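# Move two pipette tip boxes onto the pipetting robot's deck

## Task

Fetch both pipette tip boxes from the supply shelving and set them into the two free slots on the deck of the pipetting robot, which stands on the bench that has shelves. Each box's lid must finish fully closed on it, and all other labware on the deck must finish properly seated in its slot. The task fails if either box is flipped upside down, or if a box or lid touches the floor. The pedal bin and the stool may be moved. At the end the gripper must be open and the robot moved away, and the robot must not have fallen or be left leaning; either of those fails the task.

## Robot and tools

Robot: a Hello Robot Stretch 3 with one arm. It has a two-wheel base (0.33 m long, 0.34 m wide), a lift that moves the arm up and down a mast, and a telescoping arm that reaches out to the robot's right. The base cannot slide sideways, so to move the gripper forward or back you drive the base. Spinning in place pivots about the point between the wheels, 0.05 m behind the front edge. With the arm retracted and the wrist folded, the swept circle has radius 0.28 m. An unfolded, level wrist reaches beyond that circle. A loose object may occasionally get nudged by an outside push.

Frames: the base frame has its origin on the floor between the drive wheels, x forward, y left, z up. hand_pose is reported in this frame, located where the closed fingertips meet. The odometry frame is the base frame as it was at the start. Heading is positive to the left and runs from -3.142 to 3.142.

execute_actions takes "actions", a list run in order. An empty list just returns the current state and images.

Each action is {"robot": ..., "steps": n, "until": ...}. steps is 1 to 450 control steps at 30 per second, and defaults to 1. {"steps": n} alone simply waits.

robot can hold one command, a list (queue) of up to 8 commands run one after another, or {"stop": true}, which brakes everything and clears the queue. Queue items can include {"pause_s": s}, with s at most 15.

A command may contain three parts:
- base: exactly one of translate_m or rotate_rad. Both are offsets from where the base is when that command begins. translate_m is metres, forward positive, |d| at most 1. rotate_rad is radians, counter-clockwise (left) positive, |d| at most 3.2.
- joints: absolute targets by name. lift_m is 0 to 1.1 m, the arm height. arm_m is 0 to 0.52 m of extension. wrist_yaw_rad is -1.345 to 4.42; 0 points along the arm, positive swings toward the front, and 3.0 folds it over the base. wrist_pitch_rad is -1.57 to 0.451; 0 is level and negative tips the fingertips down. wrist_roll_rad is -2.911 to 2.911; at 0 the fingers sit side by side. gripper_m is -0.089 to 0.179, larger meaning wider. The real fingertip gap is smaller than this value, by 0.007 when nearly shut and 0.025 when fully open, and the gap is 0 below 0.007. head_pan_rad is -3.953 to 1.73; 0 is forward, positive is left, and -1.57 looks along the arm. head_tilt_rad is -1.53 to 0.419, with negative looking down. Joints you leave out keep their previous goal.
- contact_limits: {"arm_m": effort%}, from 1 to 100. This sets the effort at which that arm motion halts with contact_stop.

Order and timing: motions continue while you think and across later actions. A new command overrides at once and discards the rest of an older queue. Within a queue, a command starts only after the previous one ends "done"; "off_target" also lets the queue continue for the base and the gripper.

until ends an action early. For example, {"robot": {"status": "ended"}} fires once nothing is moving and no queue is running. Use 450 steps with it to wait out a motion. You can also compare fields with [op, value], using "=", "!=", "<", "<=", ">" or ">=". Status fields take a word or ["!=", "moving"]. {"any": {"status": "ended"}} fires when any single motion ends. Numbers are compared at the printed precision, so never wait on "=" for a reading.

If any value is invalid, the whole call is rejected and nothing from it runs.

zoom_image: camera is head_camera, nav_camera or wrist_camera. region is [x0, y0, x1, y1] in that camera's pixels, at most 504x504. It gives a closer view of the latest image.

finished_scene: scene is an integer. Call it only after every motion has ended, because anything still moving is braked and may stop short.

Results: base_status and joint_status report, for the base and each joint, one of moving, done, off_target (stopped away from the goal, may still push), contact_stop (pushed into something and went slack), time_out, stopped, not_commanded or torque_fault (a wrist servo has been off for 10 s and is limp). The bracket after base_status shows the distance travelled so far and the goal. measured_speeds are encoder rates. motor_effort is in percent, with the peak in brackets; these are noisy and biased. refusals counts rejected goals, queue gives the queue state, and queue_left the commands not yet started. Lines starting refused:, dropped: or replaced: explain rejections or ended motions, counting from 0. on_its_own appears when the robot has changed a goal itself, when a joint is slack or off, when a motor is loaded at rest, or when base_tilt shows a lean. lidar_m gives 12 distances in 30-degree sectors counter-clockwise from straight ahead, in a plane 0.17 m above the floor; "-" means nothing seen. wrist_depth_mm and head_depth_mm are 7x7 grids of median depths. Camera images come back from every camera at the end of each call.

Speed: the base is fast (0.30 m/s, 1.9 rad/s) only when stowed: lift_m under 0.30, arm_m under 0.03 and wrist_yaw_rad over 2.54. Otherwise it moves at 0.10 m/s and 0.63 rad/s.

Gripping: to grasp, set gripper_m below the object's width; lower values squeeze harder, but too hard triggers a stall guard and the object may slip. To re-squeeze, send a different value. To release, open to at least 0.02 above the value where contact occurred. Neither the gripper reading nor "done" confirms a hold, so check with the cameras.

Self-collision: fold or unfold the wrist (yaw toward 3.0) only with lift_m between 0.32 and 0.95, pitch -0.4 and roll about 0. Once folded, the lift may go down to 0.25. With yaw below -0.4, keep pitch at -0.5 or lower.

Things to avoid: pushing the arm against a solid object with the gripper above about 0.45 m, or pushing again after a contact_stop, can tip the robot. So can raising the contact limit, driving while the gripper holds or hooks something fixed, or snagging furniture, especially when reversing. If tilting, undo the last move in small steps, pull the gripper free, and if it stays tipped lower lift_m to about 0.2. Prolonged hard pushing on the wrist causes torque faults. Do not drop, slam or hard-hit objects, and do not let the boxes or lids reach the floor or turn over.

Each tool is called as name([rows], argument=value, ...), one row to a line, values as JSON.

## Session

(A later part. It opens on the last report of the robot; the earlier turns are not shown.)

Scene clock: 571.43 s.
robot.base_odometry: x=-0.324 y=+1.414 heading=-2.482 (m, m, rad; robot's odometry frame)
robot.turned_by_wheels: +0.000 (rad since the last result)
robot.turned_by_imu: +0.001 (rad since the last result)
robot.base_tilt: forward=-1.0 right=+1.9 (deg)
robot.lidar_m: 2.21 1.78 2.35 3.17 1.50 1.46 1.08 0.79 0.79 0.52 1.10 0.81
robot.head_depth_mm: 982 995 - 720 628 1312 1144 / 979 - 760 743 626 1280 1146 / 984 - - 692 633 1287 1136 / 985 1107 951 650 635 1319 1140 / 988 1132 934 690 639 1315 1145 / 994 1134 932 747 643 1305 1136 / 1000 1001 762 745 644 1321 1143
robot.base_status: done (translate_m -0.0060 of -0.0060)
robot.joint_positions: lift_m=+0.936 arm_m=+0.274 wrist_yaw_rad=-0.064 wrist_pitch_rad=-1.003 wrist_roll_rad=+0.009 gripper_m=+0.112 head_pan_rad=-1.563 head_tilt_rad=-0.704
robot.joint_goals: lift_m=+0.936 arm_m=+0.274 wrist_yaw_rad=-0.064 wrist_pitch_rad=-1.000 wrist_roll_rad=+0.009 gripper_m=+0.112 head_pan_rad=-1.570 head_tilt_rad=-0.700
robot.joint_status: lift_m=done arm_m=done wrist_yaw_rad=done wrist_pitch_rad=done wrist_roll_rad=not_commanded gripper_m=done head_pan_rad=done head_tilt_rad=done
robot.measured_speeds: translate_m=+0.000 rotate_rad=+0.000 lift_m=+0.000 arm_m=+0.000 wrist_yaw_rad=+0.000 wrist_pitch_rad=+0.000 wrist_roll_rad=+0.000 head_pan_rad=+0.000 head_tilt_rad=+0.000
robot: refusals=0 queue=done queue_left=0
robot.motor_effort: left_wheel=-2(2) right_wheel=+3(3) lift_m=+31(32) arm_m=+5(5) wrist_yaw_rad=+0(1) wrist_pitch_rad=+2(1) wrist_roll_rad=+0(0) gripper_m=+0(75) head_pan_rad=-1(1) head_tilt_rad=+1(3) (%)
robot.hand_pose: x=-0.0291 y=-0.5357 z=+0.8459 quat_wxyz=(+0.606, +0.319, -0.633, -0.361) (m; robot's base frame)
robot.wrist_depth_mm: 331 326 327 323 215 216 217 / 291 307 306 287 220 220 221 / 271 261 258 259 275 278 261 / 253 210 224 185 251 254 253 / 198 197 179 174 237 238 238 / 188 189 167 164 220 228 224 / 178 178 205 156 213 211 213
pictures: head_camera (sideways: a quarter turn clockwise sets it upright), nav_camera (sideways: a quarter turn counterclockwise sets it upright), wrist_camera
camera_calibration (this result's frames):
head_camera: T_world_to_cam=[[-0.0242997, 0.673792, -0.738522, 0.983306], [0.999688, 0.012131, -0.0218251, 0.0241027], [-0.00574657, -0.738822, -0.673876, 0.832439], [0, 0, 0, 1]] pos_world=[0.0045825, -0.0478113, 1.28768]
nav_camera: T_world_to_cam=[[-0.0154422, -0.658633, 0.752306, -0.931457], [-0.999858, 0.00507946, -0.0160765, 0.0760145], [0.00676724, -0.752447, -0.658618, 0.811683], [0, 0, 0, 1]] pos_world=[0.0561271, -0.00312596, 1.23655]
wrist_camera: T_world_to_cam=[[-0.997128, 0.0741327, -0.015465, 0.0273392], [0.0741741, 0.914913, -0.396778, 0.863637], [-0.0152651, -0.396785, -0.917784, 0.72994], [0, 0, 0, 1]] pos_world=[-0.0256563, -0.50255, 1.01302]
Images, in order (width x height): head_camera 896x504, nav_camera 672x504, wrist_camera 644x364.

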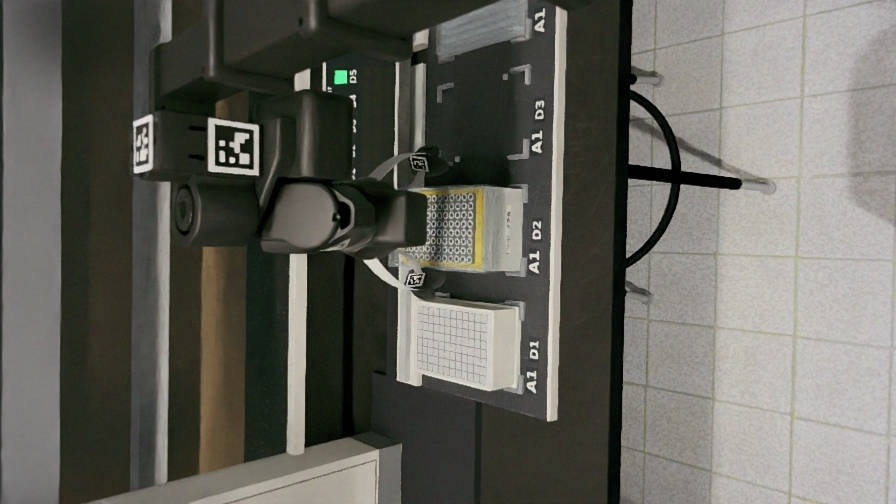

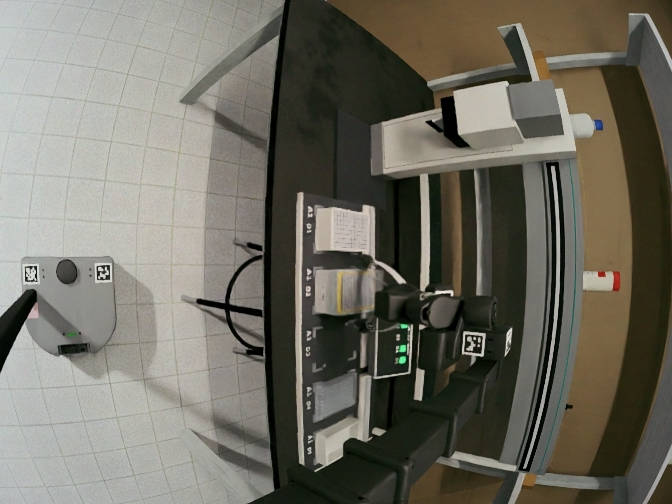

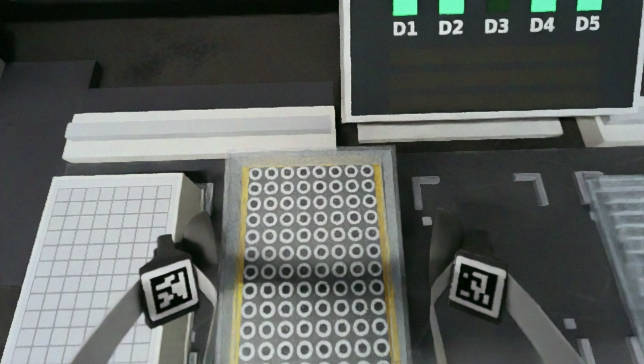

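execute_actions([
  {"robot":[{"joints":{"gripper_m":0.14}},{"joints":{"lift_m":1.0}},{"joints":{"arm_m":0.0,"wrist_yaw_rad":0.0,"gripper_m":0.16}},{"base":{"rotate_rad":-0.511}},{"base":{"translate_m":-0.732},"joints":{"lift_m":0.6,"head_tilt_rad":-0.8}},{"base":{"rotate_rad":-1.05}},{"joints":{"wrist_pitch_rad":-0.25,"lift_m":0.54}},{"joints":{"arm_m":0.12}}],"steps":450,"until":{"robot":{"status":"ended"}}},
  {"steps":450,"until":{"robot":{"status":"ended"}}},
])

Scene clock: 603.17 s.
robot.base_odometry: x=+0.400 y=+1.523 heading=+2.241 (m, m, rad; robot's odometry frame)
robot.turned_by_wheels: -1.561 (rad since the last result)
robot.turned_by_imu: -1.569 (rad since the last result)
robot.base_tilt: forward=-1.1 right=+2.0 (deg)
robot.lidar_m: 0.74 1.00 1.54 2.30 2.38 2.90 2.84 0.82 0.73 0.47 0.44 1.34
robot.head_depth_mm: 600 608 489 999 866 1199 1117 / 726 609 489 1003 864 1207 - / 729 609 490 1003 861 - 1125 / 710 611 491 958 886 1219 1113 / 712 600 489 956 838 1195 1112 / 498 503 485 587 1407 1271 1114 / 348 393 1029 1355 1463 1264 1123
robot.base_status: done (rotate_rad -1.0498 of -1.0500)
robot.joint_positions: lift_m=+0.540 arm_m=+0.120 wrist_yaw_rad=+0.000 wrist_pitch_rad=-0.273 wrist_roll_rad=+0.009 gripper_m=+0.160 head_pan_rad=-1.563 head_tilt_rad=-0.790
robot.joint_goals: lift_m=+0.540 arm_m=+0.120 wrist_yaw_rad=+0.000 wrist_pitch_rad=-0.250 wrist_roll_rad=+0.009 gripper_m=+0.160 head_pan_rad=-1.570 head_tilt_rad=-0.800
robot.joint_status: lift_m=done arm_m=done wrist_yaw_rad=done wrist_pitch_rad=done wrist_roll_rad=not_commanded gripper_m=done head_pan_rad=done head_tilt_rad=done
robot.measured_speeds: translate_m=+0.000 rotate_rad=+0.000 lift_m=+0.000 arm_m=+0.000 wrist_yaw_rad=+0.000 wrist_pitch_rad=+0.000 wrist_roll_rad=+0.000 head_pan_rad=+0.000 head_tilt_rad=+0.000
robot: refusals=0 queue=done queue_left=0
robot.motor_effort: left_wheel=+5(9) right_wheel=-6(10) lift_m=+31(45) arm_m=+5(10) wrist_yaw_rad=+0(2) wrist_pitch_rad=+7(9) wrist_roll_rad=+0(0) gripper_m=+0(90) head_pan_rad=-2(2) head_tilt_rad=-3(11) (%)
robot.hand_pose: x=-0.0215 y=-0.5049 z=+0.5867 quat_wxyz=(+0.698, +0.096, -0.703, -0.097) (m; robot's base frame)
robot.wrist_depth_mm: 175 240 439 449 440 442 435 / 175 239 453 481 469 474 465 / 175 240 425 304 497 487 472 / 176 240 347 231 239 336 333 / 176 241 261 244 248 270 255 / 171 - 212 210 210 209 207 / - 174 178 177 176 175 174
pictures: head_camera (sideways: a quarter turn clockwise sets it upright), nav_camera (sideways: a quarter turn counterclockwise sets it upright), wrist_camera
camera_calibration (this result's frames):
head_camera: T_world_to_cam=[[-0.0247563, 0.734331, -0.67834, 0.904879], [0.999674, 0.0139723, -0.0213579, 0.0234922], [-0.00620582, -0.678647, -0.734438, 0.911209], [0, 0, 0, 1]] pos_world=[0.00457177, -0.0464203, 1.28354]
nav_camera: T_world_to_cam=[[-0.0149761, -0.720405, 0.693392, -0.854681], [-0.999868, 0.00640844, -0.0149374, 0.0745298], [0.00631743, -0.693524, -0.720405, 0.89205], [0, 0, 0, 1]] pos_world=[0.0560847, 0.00246467, 1.23638]
wrist_camera: T_world_to_cam=[[-0.999829, -0.00303496, -0.0182655, -0.00877649], [0.0153151, 0.41886, -0.907922, 0.780141], [0.0104062, -0.908046, -0.418742, -0.0459632], [0, 0, 0, 1]] pos_world=[-0.0202446, -0.368533, 0.6889]
Images, in order (width x height): head_camera 896x504, nav_camera 672x504, wrist_camera 644x364.

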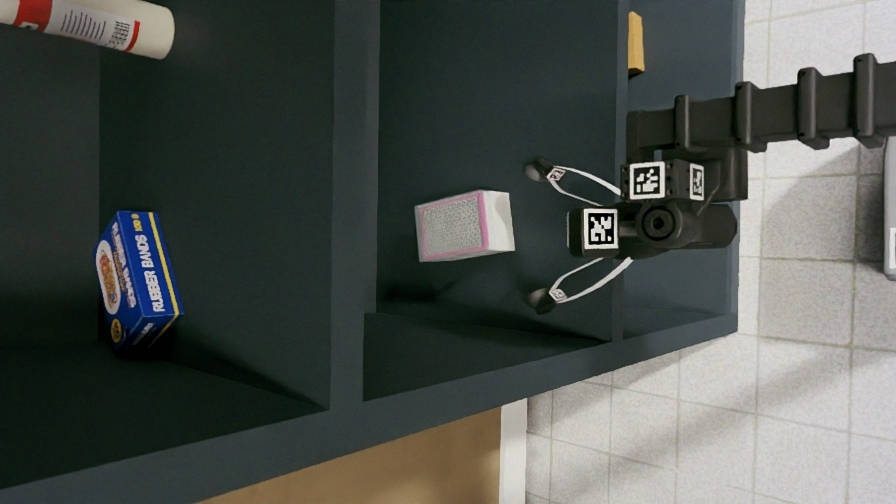

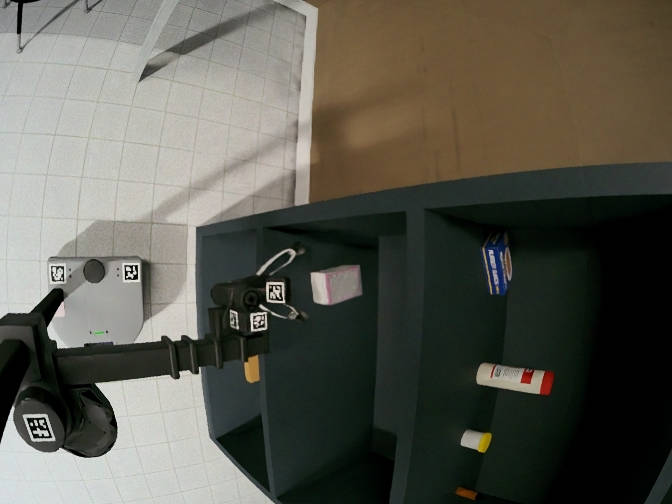

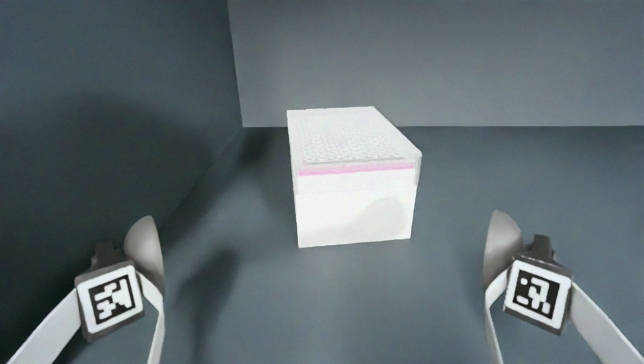

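execute_actions([
  {"robot":[{"joints":{"wrist_yaw_rad":0.11,"lift_m":0.517},"base":{"translate_m":-0.047}},{"joints":{"arm_m":0.215}}],"steps":450,"until":{"robot":{"status":"ended"}}},
])

Scene clock: 615.10 s.
robot.base_odometry: x=+0.429 y=+1.486 heading=+2.241 (m, m, rad; robot's odometry frame)
robot.turned_by_wheels: +0.000 (rad since the last result)
robot.turned_by_imu: +0.001 (rad since the last result)
robot.base_tilt: forward=-1.1 right=+1.8 (deg)
robot.lidar_m: 0.79 1.05 1.57 2.30 2.37 2.86 2.80 0.78 0.85 0.65 0.45 1.33
robot.head_depth_mm: 580 608 491 1000 869 1198 1116 / 721 609 488 999 869 1208 - / 726 610 490 1005 900 1210 1121 / 726 610 489 941 848 1211 1114 / 714 604 490 996 871 1198 1115 / 681 586 490 708 795 1244 1115 / 471 474 475 607 1473 1273 1123
robot.base_status: done (translate_m -0.0470 of -0.0470)
robot.joint_positions: lift_m=+0.517 arm_m=+0.215 wrist_yaw_rad=+0.109 wrist_pitch_rad=-0.272 wrist_roll_rad=+0.009 gripper_m=+0.160 head_pan_rad=-1.563 head_tilt_rad=-0.790
robot.joint_goals: lift_m=+0.517 arm_m=+0.215 wrist_yaw_rad=+0.110 wrist_pitch_rad=-0.250 wrist_roll_rad=+0.009 gripper_m=+0.160 head_pan_rad=-1.570 head_tilt_rad=-0.800
robot.joint_status: lift_m=done arm_m=done wrist_yaw_rad=done wrist_pitch_rad=done wrist_roll_rad=not_commanded gripper_m=done head_pan_rad=done head_tilt_rad=done
robot.measured_speeds: translate_m=+0.000 rotate_rad=+0.000 lift_m=+0.000 arm_m=+0.000 wrist_yaw_rad=+0.000 wrist_pitch_rad=+0.000 wrist_roll_rad=+0.000 head_pan_rad=+0.000 head_tilt_rad=+0.000
robot: refusals=0 queue=done queue_left=0
robot.motor_effort: left_wheel=+4(6) right_wheel=-4(8) lift_m=+31(30) arm_m=+5(3) wrist_yaw_rad=+0(1) wrist_pitch_rad=+7(7) wrist_roll_rad=+0(0) gripper_m=+0(0) head_pan_rad=-2(1) head_tilt_rad=-3(2) (%)
robot.hand_pose: x=+0.0047 y=-0.5985 z=+0.5638 quat_wxyz=(+0.702, +0.134, -0.697, -0.059) (m; robot's base frame)
robot.wrist_depth_mm: 190 250 372 367 351 340 333 / 191 250 393 390 376 361 350 / 193 256 365 213 387 379 371 / 195 257 262 148 270 286 283 / 196 226 138 137 140 228 218 / 186 - 151 147 153 177 176 / - 147 152 151 150 149 147
pictures: head_camera (sideways: a quarter turn clockwise sets it upright), nav_camera (sideways: a quarter turn counterclockwise sets it upright), wrist_camera
camera_calibration (this result's frames):
head_camera: T_world_to_cam=[[-0.0247564, 0.734332, -0.678339, 0.904878], [0.999674, 0.0139725, -0.0213579, 0.0234922], [-0.00620574, -0.678647, -0.734439, 0.911209], [0, 0, 0, 1]] pos_world=[0.00457177, -0.0464203, 1.28354]
nav_camera: T_world_to_cam=[[-0.014976, -0.720405, 0.693392, -0.85468], [-0.999868, 0.00640833, -0.0149374, 0.0745298], [0.0063175, -0.693524, -0.720406, 0.892051], [0, 0, 0, 1]] pos_world=[0.0560847, 0.00246474, 1.23638]
wrist_camera: T_world_to_cam=[[-0.99354, -0.112007, -0.018264, -0.0485374], [-0.0303884, 0.417631, -0.908108, 0.797764], [0.109342, -0.901687, -0.418337, -0.137716], [0, 0, 0, 1]] pos_world=[-0.00892282, -0.462785, 0.665958]
Images, in order (width x height): head_camera 896x504, nav_camera 672x504, wrist_camera 644x364.

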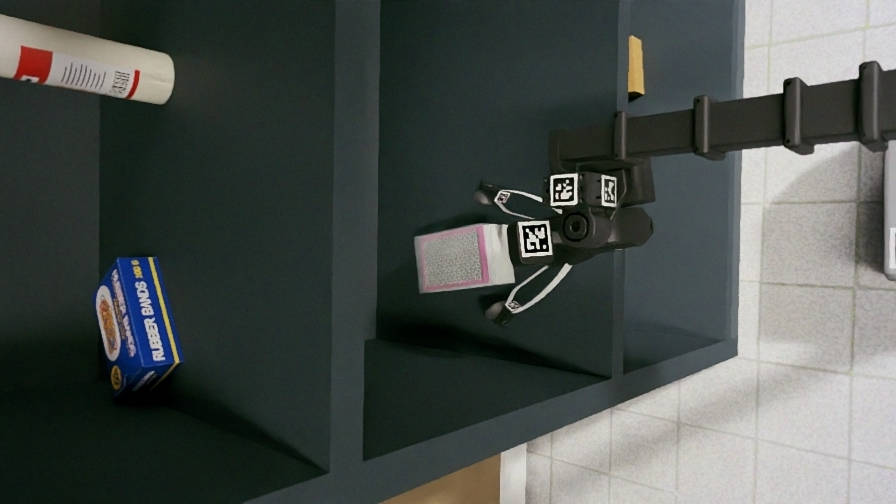

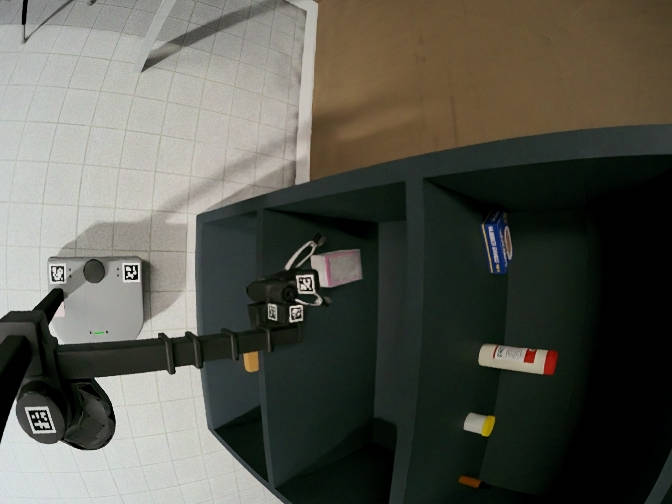

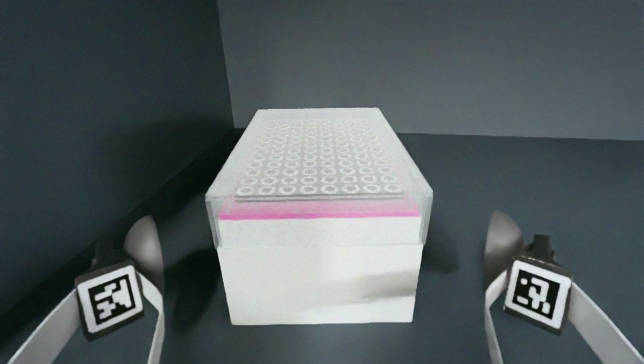

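execute_actions([
  {"robot":[{"joints":{"arm_m":0.226}},{"joints":{"gripper_m":0.038}},{"joints":{"lift_m":0.521}},{"joints":{"arm_m":0.052,"wrist_yaw_rad":0.0}},{"joints":{"lift_m":0.518}},{"joints":{"gripper_m":0.16}},{"joints":{"arm_m":0.0}},{"joints":{"lift_m":0.75}}],"steps":450,"until":{"robot":{"status":"ended"}}},
  {"robot":{"joints":{"wrist_pitch_rad":-1.0,"arm_m":0.2}},"steps":450,"until":{"robot":{"status":"ended"}}},
])

Scene clock: 634.00 s.
robot.base_odometry: x=+0.429 y=+1.486 heading=+2.241 (m, m, rad; robot's odometry frame)
robot.turned_by_wheels: +0.000 (rad since the last result)
robot.turned_by_imu: +0.002 (rad since the last result)
robot.base_tilt: forward=-1.0 right=+1.9 (deg)
robot.lidar_m: 0.79 1.05 1.57 2.29 2.38 2.84 2.80 0.78 0.85 0.65 0.45 1.33
robot.head_depth_mm: 582 607 488 1003 888 - - / 721 609 491 - 849 1205 1127 / 725 607 490 - 847 1215 1126 / 726 610 489 1025 796 1216 1112 / 713 603 490 982 872 1203 1118 / 681 588 490 706 795 1241 1112 / 470 475 477 611 1455 1271 1117
robot.base_status: done (translate_m -0.0470 of -0.0470)
robot.joint_positions: lift_m=+0.750 arm_m=+0.200 wrist_yaw_rad=+0.000 wrist_pitch_rad=-1.003 wrist_roll_rad=+0.009 gripper_m=+0.160 head_pan_rad=-1.563 head_tilt_rad=-0.790
robot.joint_goals: lift_m=+0.750 arm_m=+0.200 wrist_yaw_rad=+0.000 wrist_pitch_rad=-1.000 wrist_roll_rad=+0.009 gripper_m=+0.160 head_pan_rad=-1.570 head_tilt_rad=-0.800
robot.joint_status: lift_m=done arm_m=done wrist_yaw_rad=done wrist_pitch_rad=done wrist_roll_rad=not_commanded gripper_m=done head_pan_rad=done head_tilt_rad=done
robot.measured_speeds: translate_m=+0.000 rotate_rad=+0.000 lift_m=+0.000 arm_m=+0.000 wrist_yaw_rad=+0.000 wrist_pitch_rad=+0.000 wrist_roll_rad=+0.000 head_pan_rad=+0.000 head_tilt_rad=+0.000
robot: refusals=0 queue=done queue_left=0
robot.motor_effort: left_wheel=+5(5) right_wheel=-5(4) lift_m=+43(45) arm_m=+5(4) wrist_yaw_rad=+0(3) wrist_pitch_rad=+1(7) wrist_roll_rad=+0(0) gripper_m=+0(100) head_pan_rad=-3(3) head_tilt_rad=-3(3) (%)
robot.hand_pose: x=-0.0216 y=-0.4621 z=+0.6595 quat_wxyz=(+0.617, +0.339, -0.622, -0.342) (m; robot's base frame)
robot.wrist_depth_mm: 229 325 387 382 386 374 378 / 230 326 356 353 352 354 354 / 234 329 330 334 330 329 325 / 233 308 310 244 308 310 310 / 233 296 292 228 295 297 292 / 223 - 278 216 275 278 278 / 742 740 270 207 269 268 267
pictures: head_camera (sideways: a quarter turn clockwise sets it upright), nav_camera (sideways: a quarter turn counterclockwise sets it upright), wrist_camera
camera_calibration (this result's frames):
head_camera: T_world_to_cam=[[-0.0247565, 0.734387, -0.67828, 0.904802], [0.999674, 0.0139737, -0.0213574, 0.0234915], [-0.00620651, -0.678588, -0.734493, 0.91128], [0, 0, 0, 1]] pos_world=[0.00457174, -0.0464188, 1.28354]
nav_camera: T_world_to_cam=[[-0.014976, -0.720461, 0.693334, -0.854604], [-0.999868, 0.00641001, -0.0149363, 0.0745283], [0.00631673, -0.693466, -0.720462, 0.892123], [0, 0, 0, 1]] pos_world=[0.0560847, 0.00246998, 1.23638]
wrist_camera: T_world_to_cam=[[-0.999827, 0.0102943, -0.0154716, -0.00308079], [0.0155958, 0.91753, -0.397361, 0.722118], [0.0101051, -0.397533, -0.917532, 0.588236], [0, 0, 0, 1]] pos_world=[-0.0202865, -0.42869, 0.826619]
Images, in order (width x height): head_camera 896x504, nav_camera 672x504, wrist_camera 644x364.

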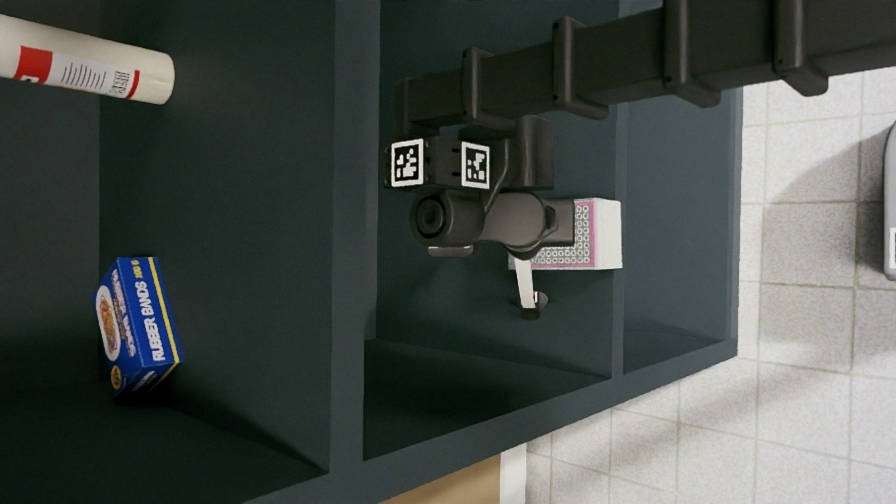

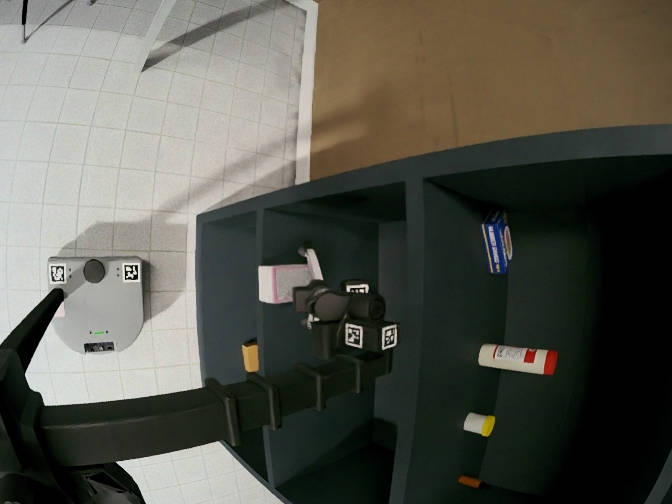

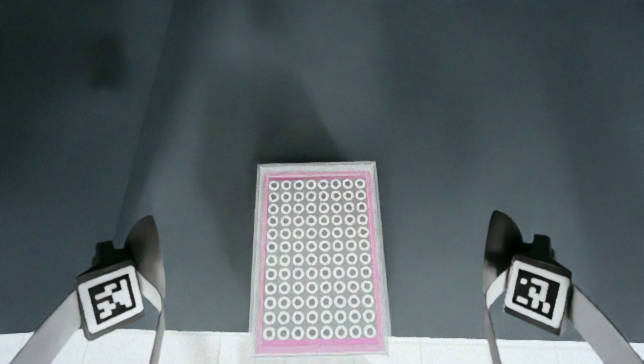

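execute_actions([
  {"robot":[{"joints":{"arm_m":0.2145,"lift_m":0.688},"base":{"translate_m":0.003}},{"joints":{"gripper_m":0.05}},{"joints":{"lift_m":0.735}},{"base":{"translate_m":-0.16},"joints":{"arm_m":0.22}},{"joints":{"lift_m":0.646}}],"steps":450,"until":{"robot":{"status":"ended"}}},
])

Scene clock: 647.17 s.
robot.base_odometry: x=+0.526 y=+1.363 heading=+2.241 (m, m, rad; robot's odometry frame)
robot.turned_by_wheels: +0.000 (rad since the last result)
robot.turned_by_imu: +0.001 (rad since the last result)
robot.base_tilt: forward=-1.0 right=+2.0 (deg)
robot.lidar_m: 0.95 1.48 1.66 2.28 2.38 2.69 2.65 0.65 0.73 0.87 0.53 1.33
robot.head_depth_mm: 717 584 490 1001 850 1210 1144 / 725 599 490 1035 871 - 1128 / 718 608 490 1030 1032 1204 1135 / 589 610 489 1034 871 1215 1109 / 727 607 489 1004 827 1217 1118 / 731 610 491 1007 832 1196 1124 / 714 609 489 921 850 1195 1120
robot.base_status: done (translate_m -0.1600 of -0.1600)
robot.joint_positions: lift_m=+0.646 arm_m=+0.220 wrist_yaw_rad=+0.000 wrist_pitch_rad=-1.005 wrist_roll_rad=+0.009 gripper_m=+0.051 head_pan_rad=-1.563 head_tilt_rad=-0.790
robot.joint_goals: lift_m=+0.646 arm_m=+0.220 wrist_yaw_rad=+0.000 wrist_pitch_rad=-1.000 wrist_roll_rad=+0.009 gripper_m=+0.050 head_pan_rad=-1.570 head_tilt_rad=-0.800
robot.joint_status: lift_m=done arm_m=done wrist_yaw_rad=done wrist_pitch_rad=done wrist_roll_rad=not_commanded gripper_m=done head_pan_rad=done head_tilt_rad=done
robot.measured_speeds: translate_m=+0.000 rotate_rad=+0.000 lift_m=+0.000 arm_m=+0.000 wrist_yaw_rad=+0.000 wrist_pitch_rad=+0.000 wrist_roll_rad=+0.000 head_pan_rad=+0.000 head_tilt_rad=+0.000
robot: refusals=0 queue=done queue_left=0
robot.motor_effort: left_wheel=+5(9) right_wheel=-3(9) lift_m=+31(45) arm_m=+5(7) wrist_yaw_rad=+0(0) wrist_pitch_rad=+2(2) wrist_roll_rad=+0(1) gripper_m=-17(95) head_pan_rad=-3(1) head_tilt_rad=-3(3) (%)
robot.hand_pose: x=-0.0216 y=-0.4817 z=+0.5557 quat_wxyz=(+0.617, +0.339, -0.622, -0.342) (m; robot's base frame)
robot.wrist_depth_mm: 247 246 247 246 244 246 243 / 230 232 230 229 228 228 228 / 214 215 214 214 214 214 212 / 153 198 202 200 201 200 200 / 152 187 193 189 189 189 188 / 151 180 180 180 179 180 178 / 150 169 170 170 169 169 169
pictures: head_camera (sideways: a quarter turn clockwise sets it upright), nav_camera (sideways: a quarter turn counterclockwise sets it upright), wrist_camera
camera_calibration (this result's frames):
head_camera: T_world_to_cam=[[-0.0247566, 0.734387, -0.67828, 0.904802], [0.999674, 0.0139738, -0.0213574, 0.0234915], [-0.00620643, -0.678588, -0.734493, 0.91128], [0, 0, 0, 1]] pos_world=[0.00457174, -0.0464188, 1.28354]
nav_camera: T_world_to_cam=[[-0.0149759, -0.720461, 0.693334, -0.854604], [-0.999868, 0.00640989, -0.0149363, 0.0745283], [0.00631682, -0.693466, -0.720462, 0.892123], [0, 0, 0, 1]] pos_world=[0.0560847, 0.00246999, 1.23638]
wrist_camera: T_world_to_cam=[[-0.999827, 0.010325, -0.0154517, -0.00448157], [0.0155967, 0.918291, -0.395598, 0.698215], [0.0101046, -0.39577, -0.918294, 0.486507], [0, 0, 0, 1]] pos_world=[-0.0202866, -0.448574, 0.7229]
Images, in order (width x height): head_camera 896x504, nav_camera 672x504, wrist_camera 644x364.

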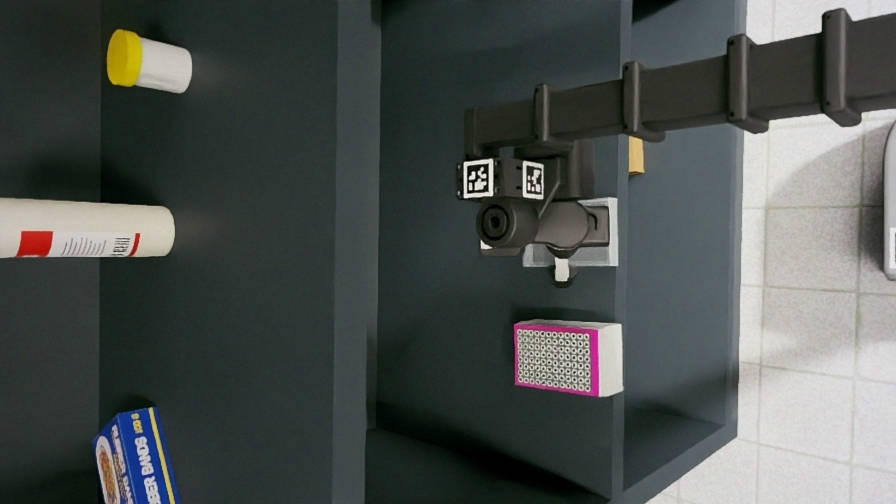

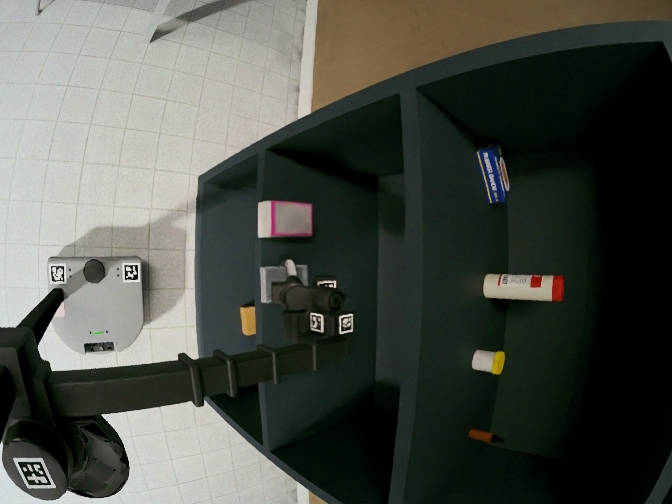

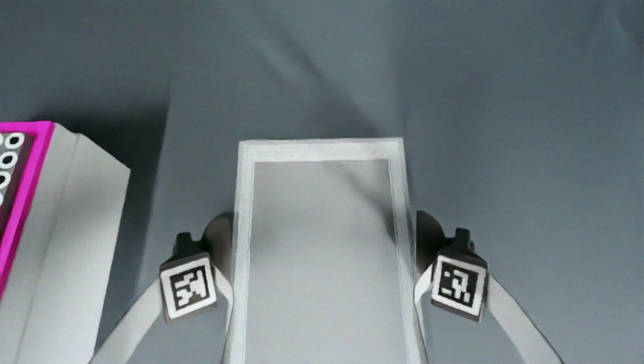

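execute_actions([
  {"robot":[{"joints":{"lift_m":0.644}},{"joints":{"gripper_m":0.14}},{"joints":{"lift_m":0.735}},{"base":{"translate_m":0.16},"joints":{"arm_m":0.222,"gripper_m":0.15}},{"joints":{"lift_m":0.668}},{"joints":{"gripper_m":0.035}},{"joints":{"lift_m":0.695}},{"pause_s":0.5}],"steps":450,"until":{"robot":{"status":"ended"}}},
])

Scene clock: 664.60 s.
robot.base_odometry: x=+0.427 y=+1.488 heading=+2.241 (m, m, rad; robot's odometry frame)
robot.turned_by_wheels: +0.000 (rad since the last result)
robot.turned_by_imu: +0.002 (rad since the last result)
robot.base_tilt: forward=-1.1 right=+1.9 (deg)
robot.lidar_m: 0.79 1.05 1.57 2.30 2.37 2.86 2.80 0.79 0.85 0.64 0.45 1.34
robot.head_depth_mm: 578 607 489 1001 865 1212 - / 717 608 490 1060 - 1198 1113 / 727 609 489 1059 834 1213 1126 / 728 610 489 1027 819 1212 1113 / 713 603 490 977 869 1196 1114 / 671 585 489 697 780 1244 1120 / 462 466 476 608 1459 1265 1123
robot.base_status: done (translate_m +0.1600 of +0.1600)
robot.joint_positions: lift_m=+0.695 arm_m=+0.222 wrist_yaw_rad=+0.000 wrist_pitch_rad=-1.009 wrist_roll_rad=+0.009 gripper_m=+0.036 head_pan_rad=-1.563 head_tilt_rad=-0.790
robot.joint_goals: lift_m=+0.695 arm_m=+0.222 wrist_yaw_rad=+0.000 wrist_pitch_rad=-1.000 wrist_roll_rad=+0.009 gripper_m=+0.035 head_pan_rad=-1.570 head_tilt_rad=-0.800
robot.joint_status: lift_m=done arm_m=done wrist_yaw_rad=done wrist_pitch_rad=done wrist_roll_rad=not_commanded gripper_m=done head_pan_rad=done head_tilt_rad=done
robot.measured_speeds: translate_m=+0.000 rotate_rad=+0.000 lift_m=+0.000 arm_m=+0.000 wrist_yaw_rad=+0.000 wrist_pitch_rad=+0.000 wrist_roll_rad=+0.000 head_pan_rad=+0.000 head_tilt_rad=+0.000
robot: refusals=0 queue=done queue_left=0
robot.motor_effort: left_wheel=+4(9) right_wheel=-4(6) lift_m=+45(46) arm_m=+5(1) wrist_yaw_rad=+0(0) wrist_pitch_rad=+3(3) wrist_roll_rad=+0(0) gripper_m=-20(100) head_pan_rad=-1(2) head_tilt_rad=-4(5) (%)
robot.hand_pose: x=-0.0216 y=-0.4827 z=+0.6038 quat_wxyz=(+0.616, +0.340, -0.621, -0.344) (m; robot's base frame)
robot.wrist_depth_mm: 225 300 309 309 307 305 305 / 228 284 288 288 288 285 286 / 227 268 270 269 269 266 267 / 227 254 246 151 247 251 251 / 229 237 145 143 144 237 238 / 221 225 136 136 137 225 223 / 214 214 134 129 132 213 212
pictures: head_camera (sideways: a quarter turn clockwise sets it upright), nav_camera (sideways: a quarter turn counterclockwise sets it upright), wrist_camera
camera_calibration (this result's frames):
head_camera: T_world_to_cam=[[-0.0247566, 0.734387, -0.67828, 0.904802], [0.999674, 0.0139738, -0.0213574, 0.0234915], [-0.00620643, -0.678588, -0.734493, 0.91128], [0, 0, 0, 1]] pos_world=[0.00457174, -0.0464188, 1.28354]
nav_camera: T_world_to_cam=[[-0.0149759, -0.720461, 0.693334, -0.854604], [-0.999868, 0.00640989, -0.0149363, 0.0745283], [0.00631682, -0.693466, -0.720462, 0.892123], [0, 0, 0, 1]] pos_world=[0.0560847, 0.00246999, 1.23638]
wrist_camera: T_world_to_cam=[[-0.999827, 0.0103889, -0.0154087, -0.00372377], [0.015597, 0.919906, -0.391828, 0.716692], [0.0101039, -0.392001, -0.919909, 0.53299], [0, 0, 0, 1]] pos_world=[-0.0202867, -0.450318, 0.771065]
Images, in order (width x height): head_camera 896x504, nav_camera 672x504, wrist_camera 644x364.

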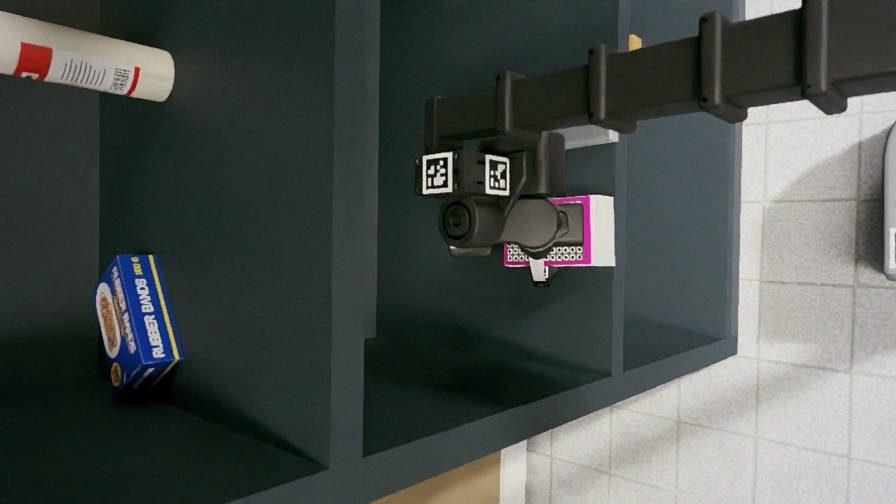

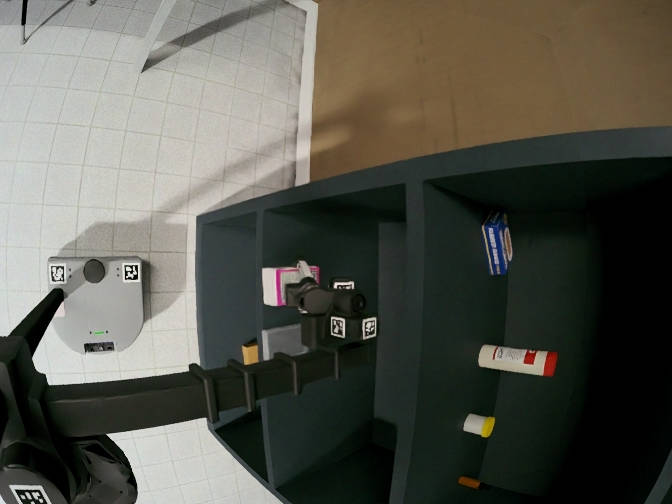

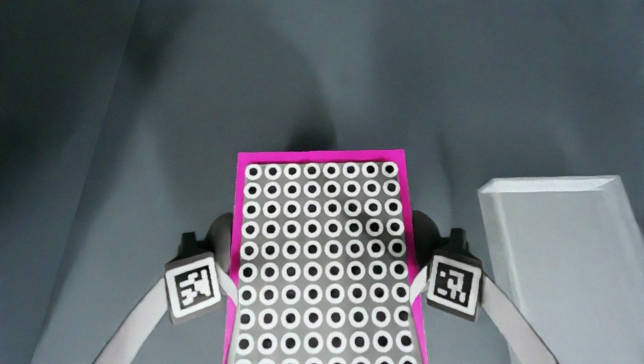

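execute_actions([
  {"robot":[{"joints":{"arm_m":0.0}},{"base":{"rotate_rad":0.898},"joints":{"lift_m":0.97}},{"base":{"translate_m":0.654}},{"base":{"rotate_rad":0.662},"joints":{"head_tilt_rad":-0.7,"wrist_yaw_rad":-0.047}},{"joints":{"arm_m":0.2}}],"steps":450,"until":{"robot":{"status":"ended"}}},
  {"steps":450,"until":{"robot":{"status":"ended"}}},
])

Scene clock: 689.47 s.
robot.base_odometry: x=-0.227 y=+1.490 heading=-2.483 (m, m, rad; robot's odometry frame)
robot.turned_by_wheels: +1.560 (rad since the last result)
robot.turned_by_imu: +1.573 (rad since the last result)
robot.base_tilt: forward=-1.1 right=+1.9 (deg)
robot.lidar_m: 2.34 1.89 2.54 3.16 1.42 1.34 0.96 0.69 0.74 0.50 0.76 0.91
robot.head_depth_mm: 978 - 900 718 626 1310 1140 / 975 - - 742 625 1311 1144 / 983 - - 541 608 1283 1140 / 983 1098 770 541 610 1281 1143 / 987 1123 934 671 632 1319 1141 / 987 1132 936 701 637 1307 1139 / 990 1138 933 682 641 1316 1150
robot.base_status: done (rotate_rad +0.6618 of +0.6620)
robot.joint_positions: lift_m=+0.970 arm_m=+0.200 wrist_yaw_rad=-0.047 wrist_pitch_rad=-1.009 wrist_roll_rad=+0.009 gripper_m=+0.036 head_pan_rad=-1.563 head_tilt_rad=-0.704
robot.joint_goals: lift_m=+0.970 arm_m=+0.200 wrist_yaw_rad=-0.047 wrist_pitch_rad=-1.000 wrist_roll_rad=+0.009 gripper_m=+0.035 head_pan_rad=-1.570 head_tilt_rad=-0.700
robot.joint_status: lift_m=done arm_m=done wrist_yaw_rad=done wrist_pitch_rad=done wrist_roll_rad=not_commanded gripper_m=done head_pan_rad=done head_tilt_rad=done
robot.measured_speeds: translate_m=+0.000 rotate_rad=+0.000 lift_m=+0.000 arm_m=+0.000 wrist_yaw_rad=+0.000 wrist_pitch_rad=+0.000 wrist_roll_rad=+0.000 head_pan_rad=+0.000 head_tilt_rad=+0.000
robot: refusals=0 queue=done queue_left=0
robot.motor_effort: left_wheel=-2(8) right_wheel=+3(10) lift_m=+45(46) arm_m=+5(6) wrist_yaw_rad=+0(2) wrist_pitch_rad=+3(3) wrist_roll_rad=+1(0) gripper_m=-20(20) head_pan_rad=-1(3) head_tilt_rad=+3(11) (%)
robot.hand_pose: x=-0.0270 y=-0.4605 z=+0.8787 quat_wxyz=(+0.608, +0.326, -0.629, -0.358) (m; robot's base frame)
robot.wrist_depth_mm: 376 370 273 273 274 366 360 / 316 318 316 331 316 313 315 / 268 235 300 305 307 304 283 / 251 220 227 151 280 289 278 / 213 209 145 143 145 271 263 / 258 255 136 136 136 256 255 / 253 250 134 130 132 251 252
pictures: head_camera (sideways: a quarter turn clockwise sets it upright), nav_camera (sideways: a quarter turn counterclockwise sets it upright), wrist_camera
camera_calibration (this result's frames):
head_camera: T_world_to_cam=[[-0.0242936, 0.673887, -0.738435, 0.983193], [0.999688, 0.0121237, -0.0218245, 0.0241019], [-0.00575471, -0.738735, -0.673971, 0.832563], [0, 0, 0, 1]] pos_world=[0.004582, -0.0478095, 1.28767]
nav_camera: T_world_to_cam=[[-0.0154481, -0.65873, 0.752221, -0.931347], [-0.999858, 0.00509166, -0.0160749, 0.0760124], [0.00675897, -0.752362, -0.658715, 0.811809], [0, 0, 0, 1]] pos_world=[0.056127, -0.00311807, 1.23655]
wrist_camera: T_world_to_cam=[[-0.998236, 0.0573379, -0.0153995, 0.0164878], [0.0587855, 0.91828, -0.391543, 0.804251], [-0.00830918, -0.391758, -0.920031, 0.794409], [0, 0, 0, 1]] pos_world=[-0.0242187, -0.428257, 1.04603]
Images, in order (width x height): head_camera 896x504, nav_camera 672x504, wrist_camera 644x364.

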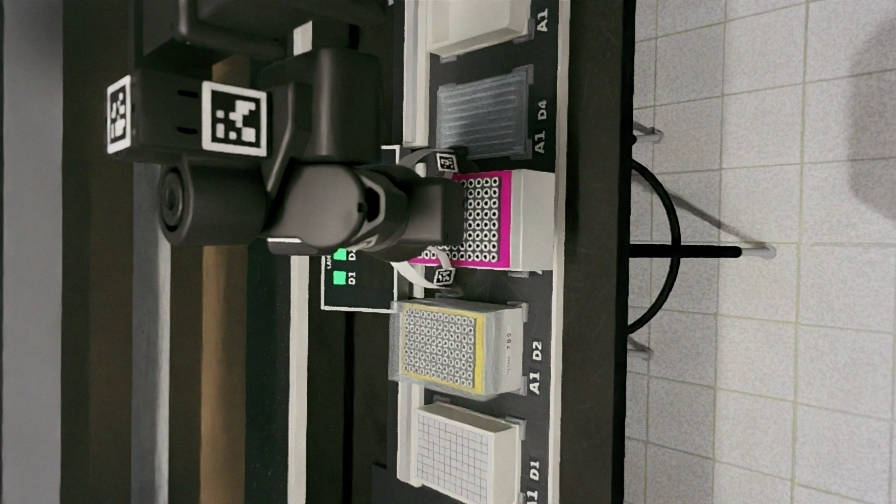

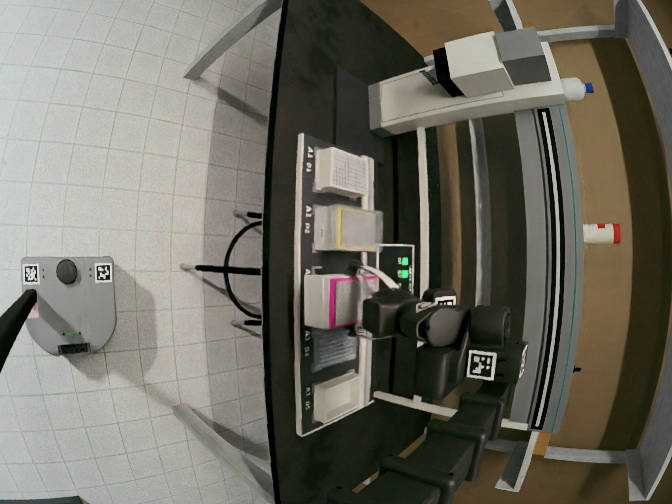

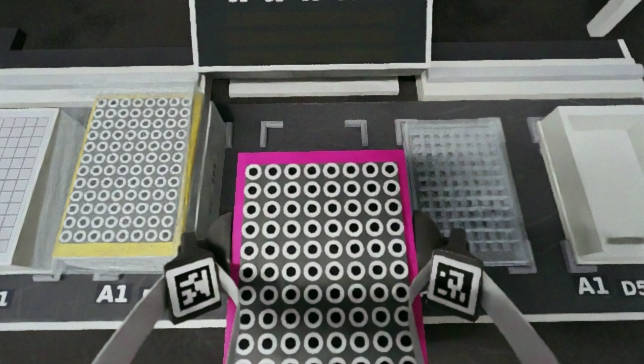

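execute_actions([
  {"robot":[{"joints":{"arm_m":0.2805},"base":{"translate_m":0.004}},{"joints":{"lift_m":0.93}}],"steps":450,"until":{"robot":{"status":"ended"}}},
])

zoom_image(camera="head_camera", region=[420, 130, 580, 320])

Scene clock: 699.63 s.
robot.base_odometry: x=-0.230 y=+1.488 heading=-2.483 (m, m, rad; robot's odometry frame)
robot.turned_by_wheels: +0.000 (rad since the last result)
robot.turned_by_imu: +0.001 (rad since the last result)
robot.base_tilt: forward=-1.1 right=+2.0 (deg)
robot.lidar_m: 2.34 1.89 2.53 3.17 1.43 1.35 0.96 0.69 0.74 0.50 0.76 0.91
robot.head_depth_mm: 975 1068 - 699 618 1315 1136 / 972 - 902 742 626 1309 1147 / 977 - - 700 628 1288 1143 / 984 1101 767 629 629 1283 1147 / 989 1130 928 667 632 1311 1145 / 993 1126 932 699 633 1315 1144 / 990 1132 935 682 637 1308 1145
robot.base_status: done (translate_m +0.0040 of +0.0040)
robot.joint_positions: lift_m=+0.930 arm_m=+0.280 wrist_yaw_rad=-0.047 wrist_pitch_rad=-1.009 wrist_roll_rad=+0.009 gripper_m=+0.036 head_pan_rad=-1.563 head_tilt_rad=-0.704
robot.joint_goals: lift_m=+0.930 arm_m=+0.281 wrist_yaw_rad=-0.047 wrist_pitch_rad=-1.000 wrist_roll_rad=+0.009 gripper_m=+0.035 head_pan_rad=-1.570 head_tilt_rad=-0.700
robot.joint_status: lift_m=done arm_m=done wrist_yaw_rad=done wrist_pitch_rad=done wrist_roll_rad=not_commanded gripper_m=done head_pan_rad=done head_tilt_rad=done
robot.measured_speeds: translate_m=+0.000 rotate_rad=+0.000 lift_m=+0.000 arm_m=+0.000 wrist_yaw_rad=+0.000 wrist_pitch_rad=+0.000 wrist_roll_rad=+0.000 head_pan_rad=+0.000 head_tilt_rad=+0.000
robot: refusals=0 queue=done queue_left=0
robot.motor_effort: left_wheel=-2(3) right_wheel=+4(10) lift_m=+32(44) arm_m=+5(4) wrist_yaw_rad=-1(1) wrist_pitch_rad=+3(3) wrist_roll_rad=+0(0) gripper_m=-20(20) head_pan_rad=-2(2) head_tilt_rad=+3(2) (%)
robot.hand_pose: x=-0.0270 y=-0.5410 z=+0.8392 quat_wxyz=(+0.608, +0.326, -0.629, -0.358) (m; robot's base frame)
robot.wrist_depth_mm: 317 312 204 204 203 313 311 / 296 277 210 210 209 295 292 / 250 250 214 266 259 249 246 / 178 182 205 151 239 247 244 / 168 170 144 143 145 233 228 / 159 160 136 135 136 219 219 / 151 158 134 130 132 207 207
pictures: head_camera (sideways: a quarter turn clockwise sets it upright), nav_camera (sideways: a quarter turn counterclockwise sets it upright), wrist_camera
camera_calibration (this result's frames):
head_camera: T_world_to_cam=[[-0.0242935, 0.673881, -0.73844, 0.9832], [0.999688, 0.0121235, -0.0218246, 0.024102], [-0.00575467, -0.73874, -0.673965, 0.832555], [0, 0, 0, 1]] pos_world=[0.004582, -0.0478096, 1.28767]
nav_camera: T_world_to_cam=[[-0.0154482, -0.658723, 0.752227, -0.931354], [-0.999858, 0.00509153, -0.016075, 0.0760125], [0.00675901, -0.752368, -0.658708, 0.811801], [0, 0, 0, 1]] pos_world=[0.056127, -0.0031186, 1.23655]
wrist_camera: T_world_to_cam=[[-0.998236, 0.0573399, -0.0153985, 0.0204943], [0.0587878, 0.918317, -0.391457, 0.862611], [-0.00830537, -0.391671, -0.920068, 0.726564], [0, 0, 0, 1]] pos_world=[-0.0242185, -0.508751, 1.00648]
Images, in order (width x height): head_camera 896x504, nav_camera 672x504, wrist_camera 644x364.

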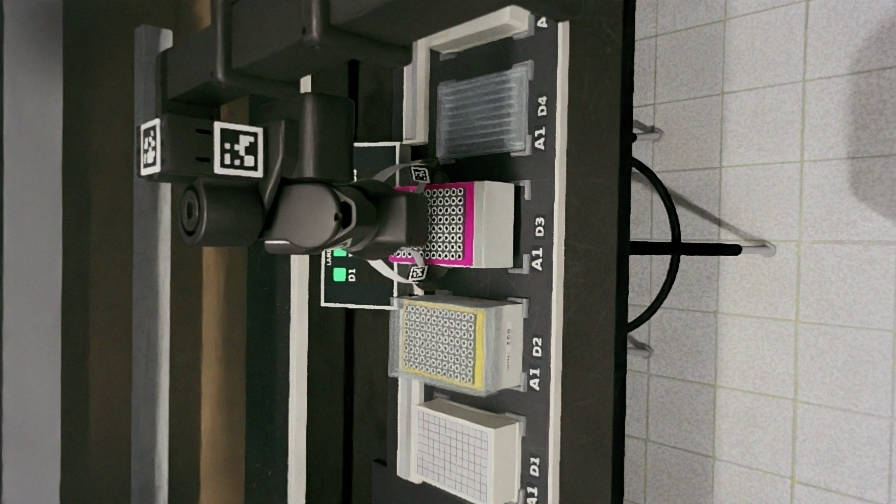

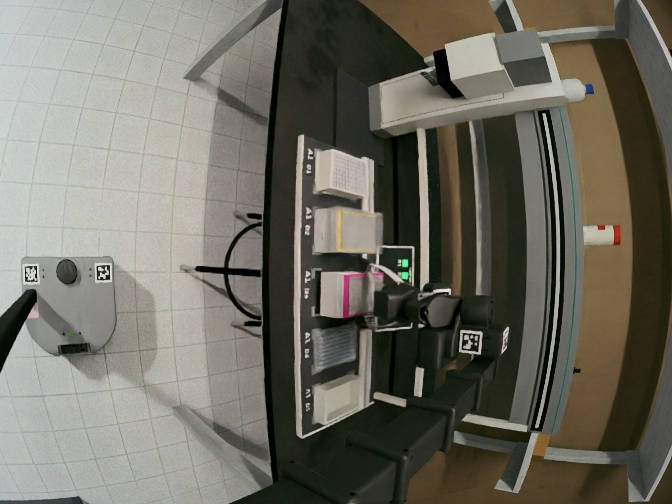

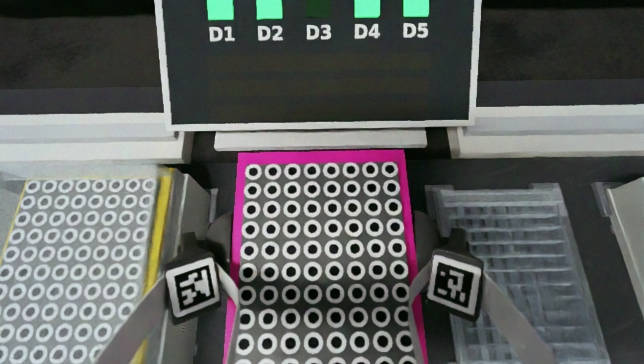

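Region (420, 130, 580, 320) of head_camera's 896x504 image, scaled by 2.653, with more detail than that image has; it fills the left 424 columns of this view, and the rest is white.

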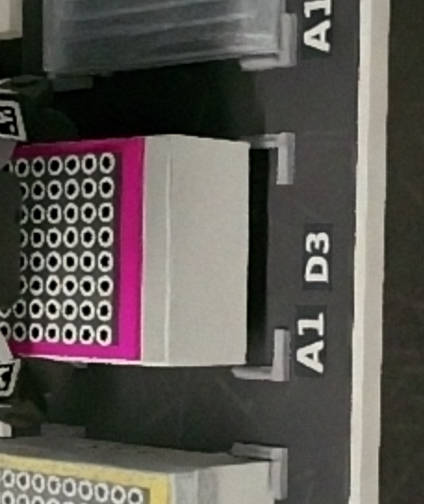

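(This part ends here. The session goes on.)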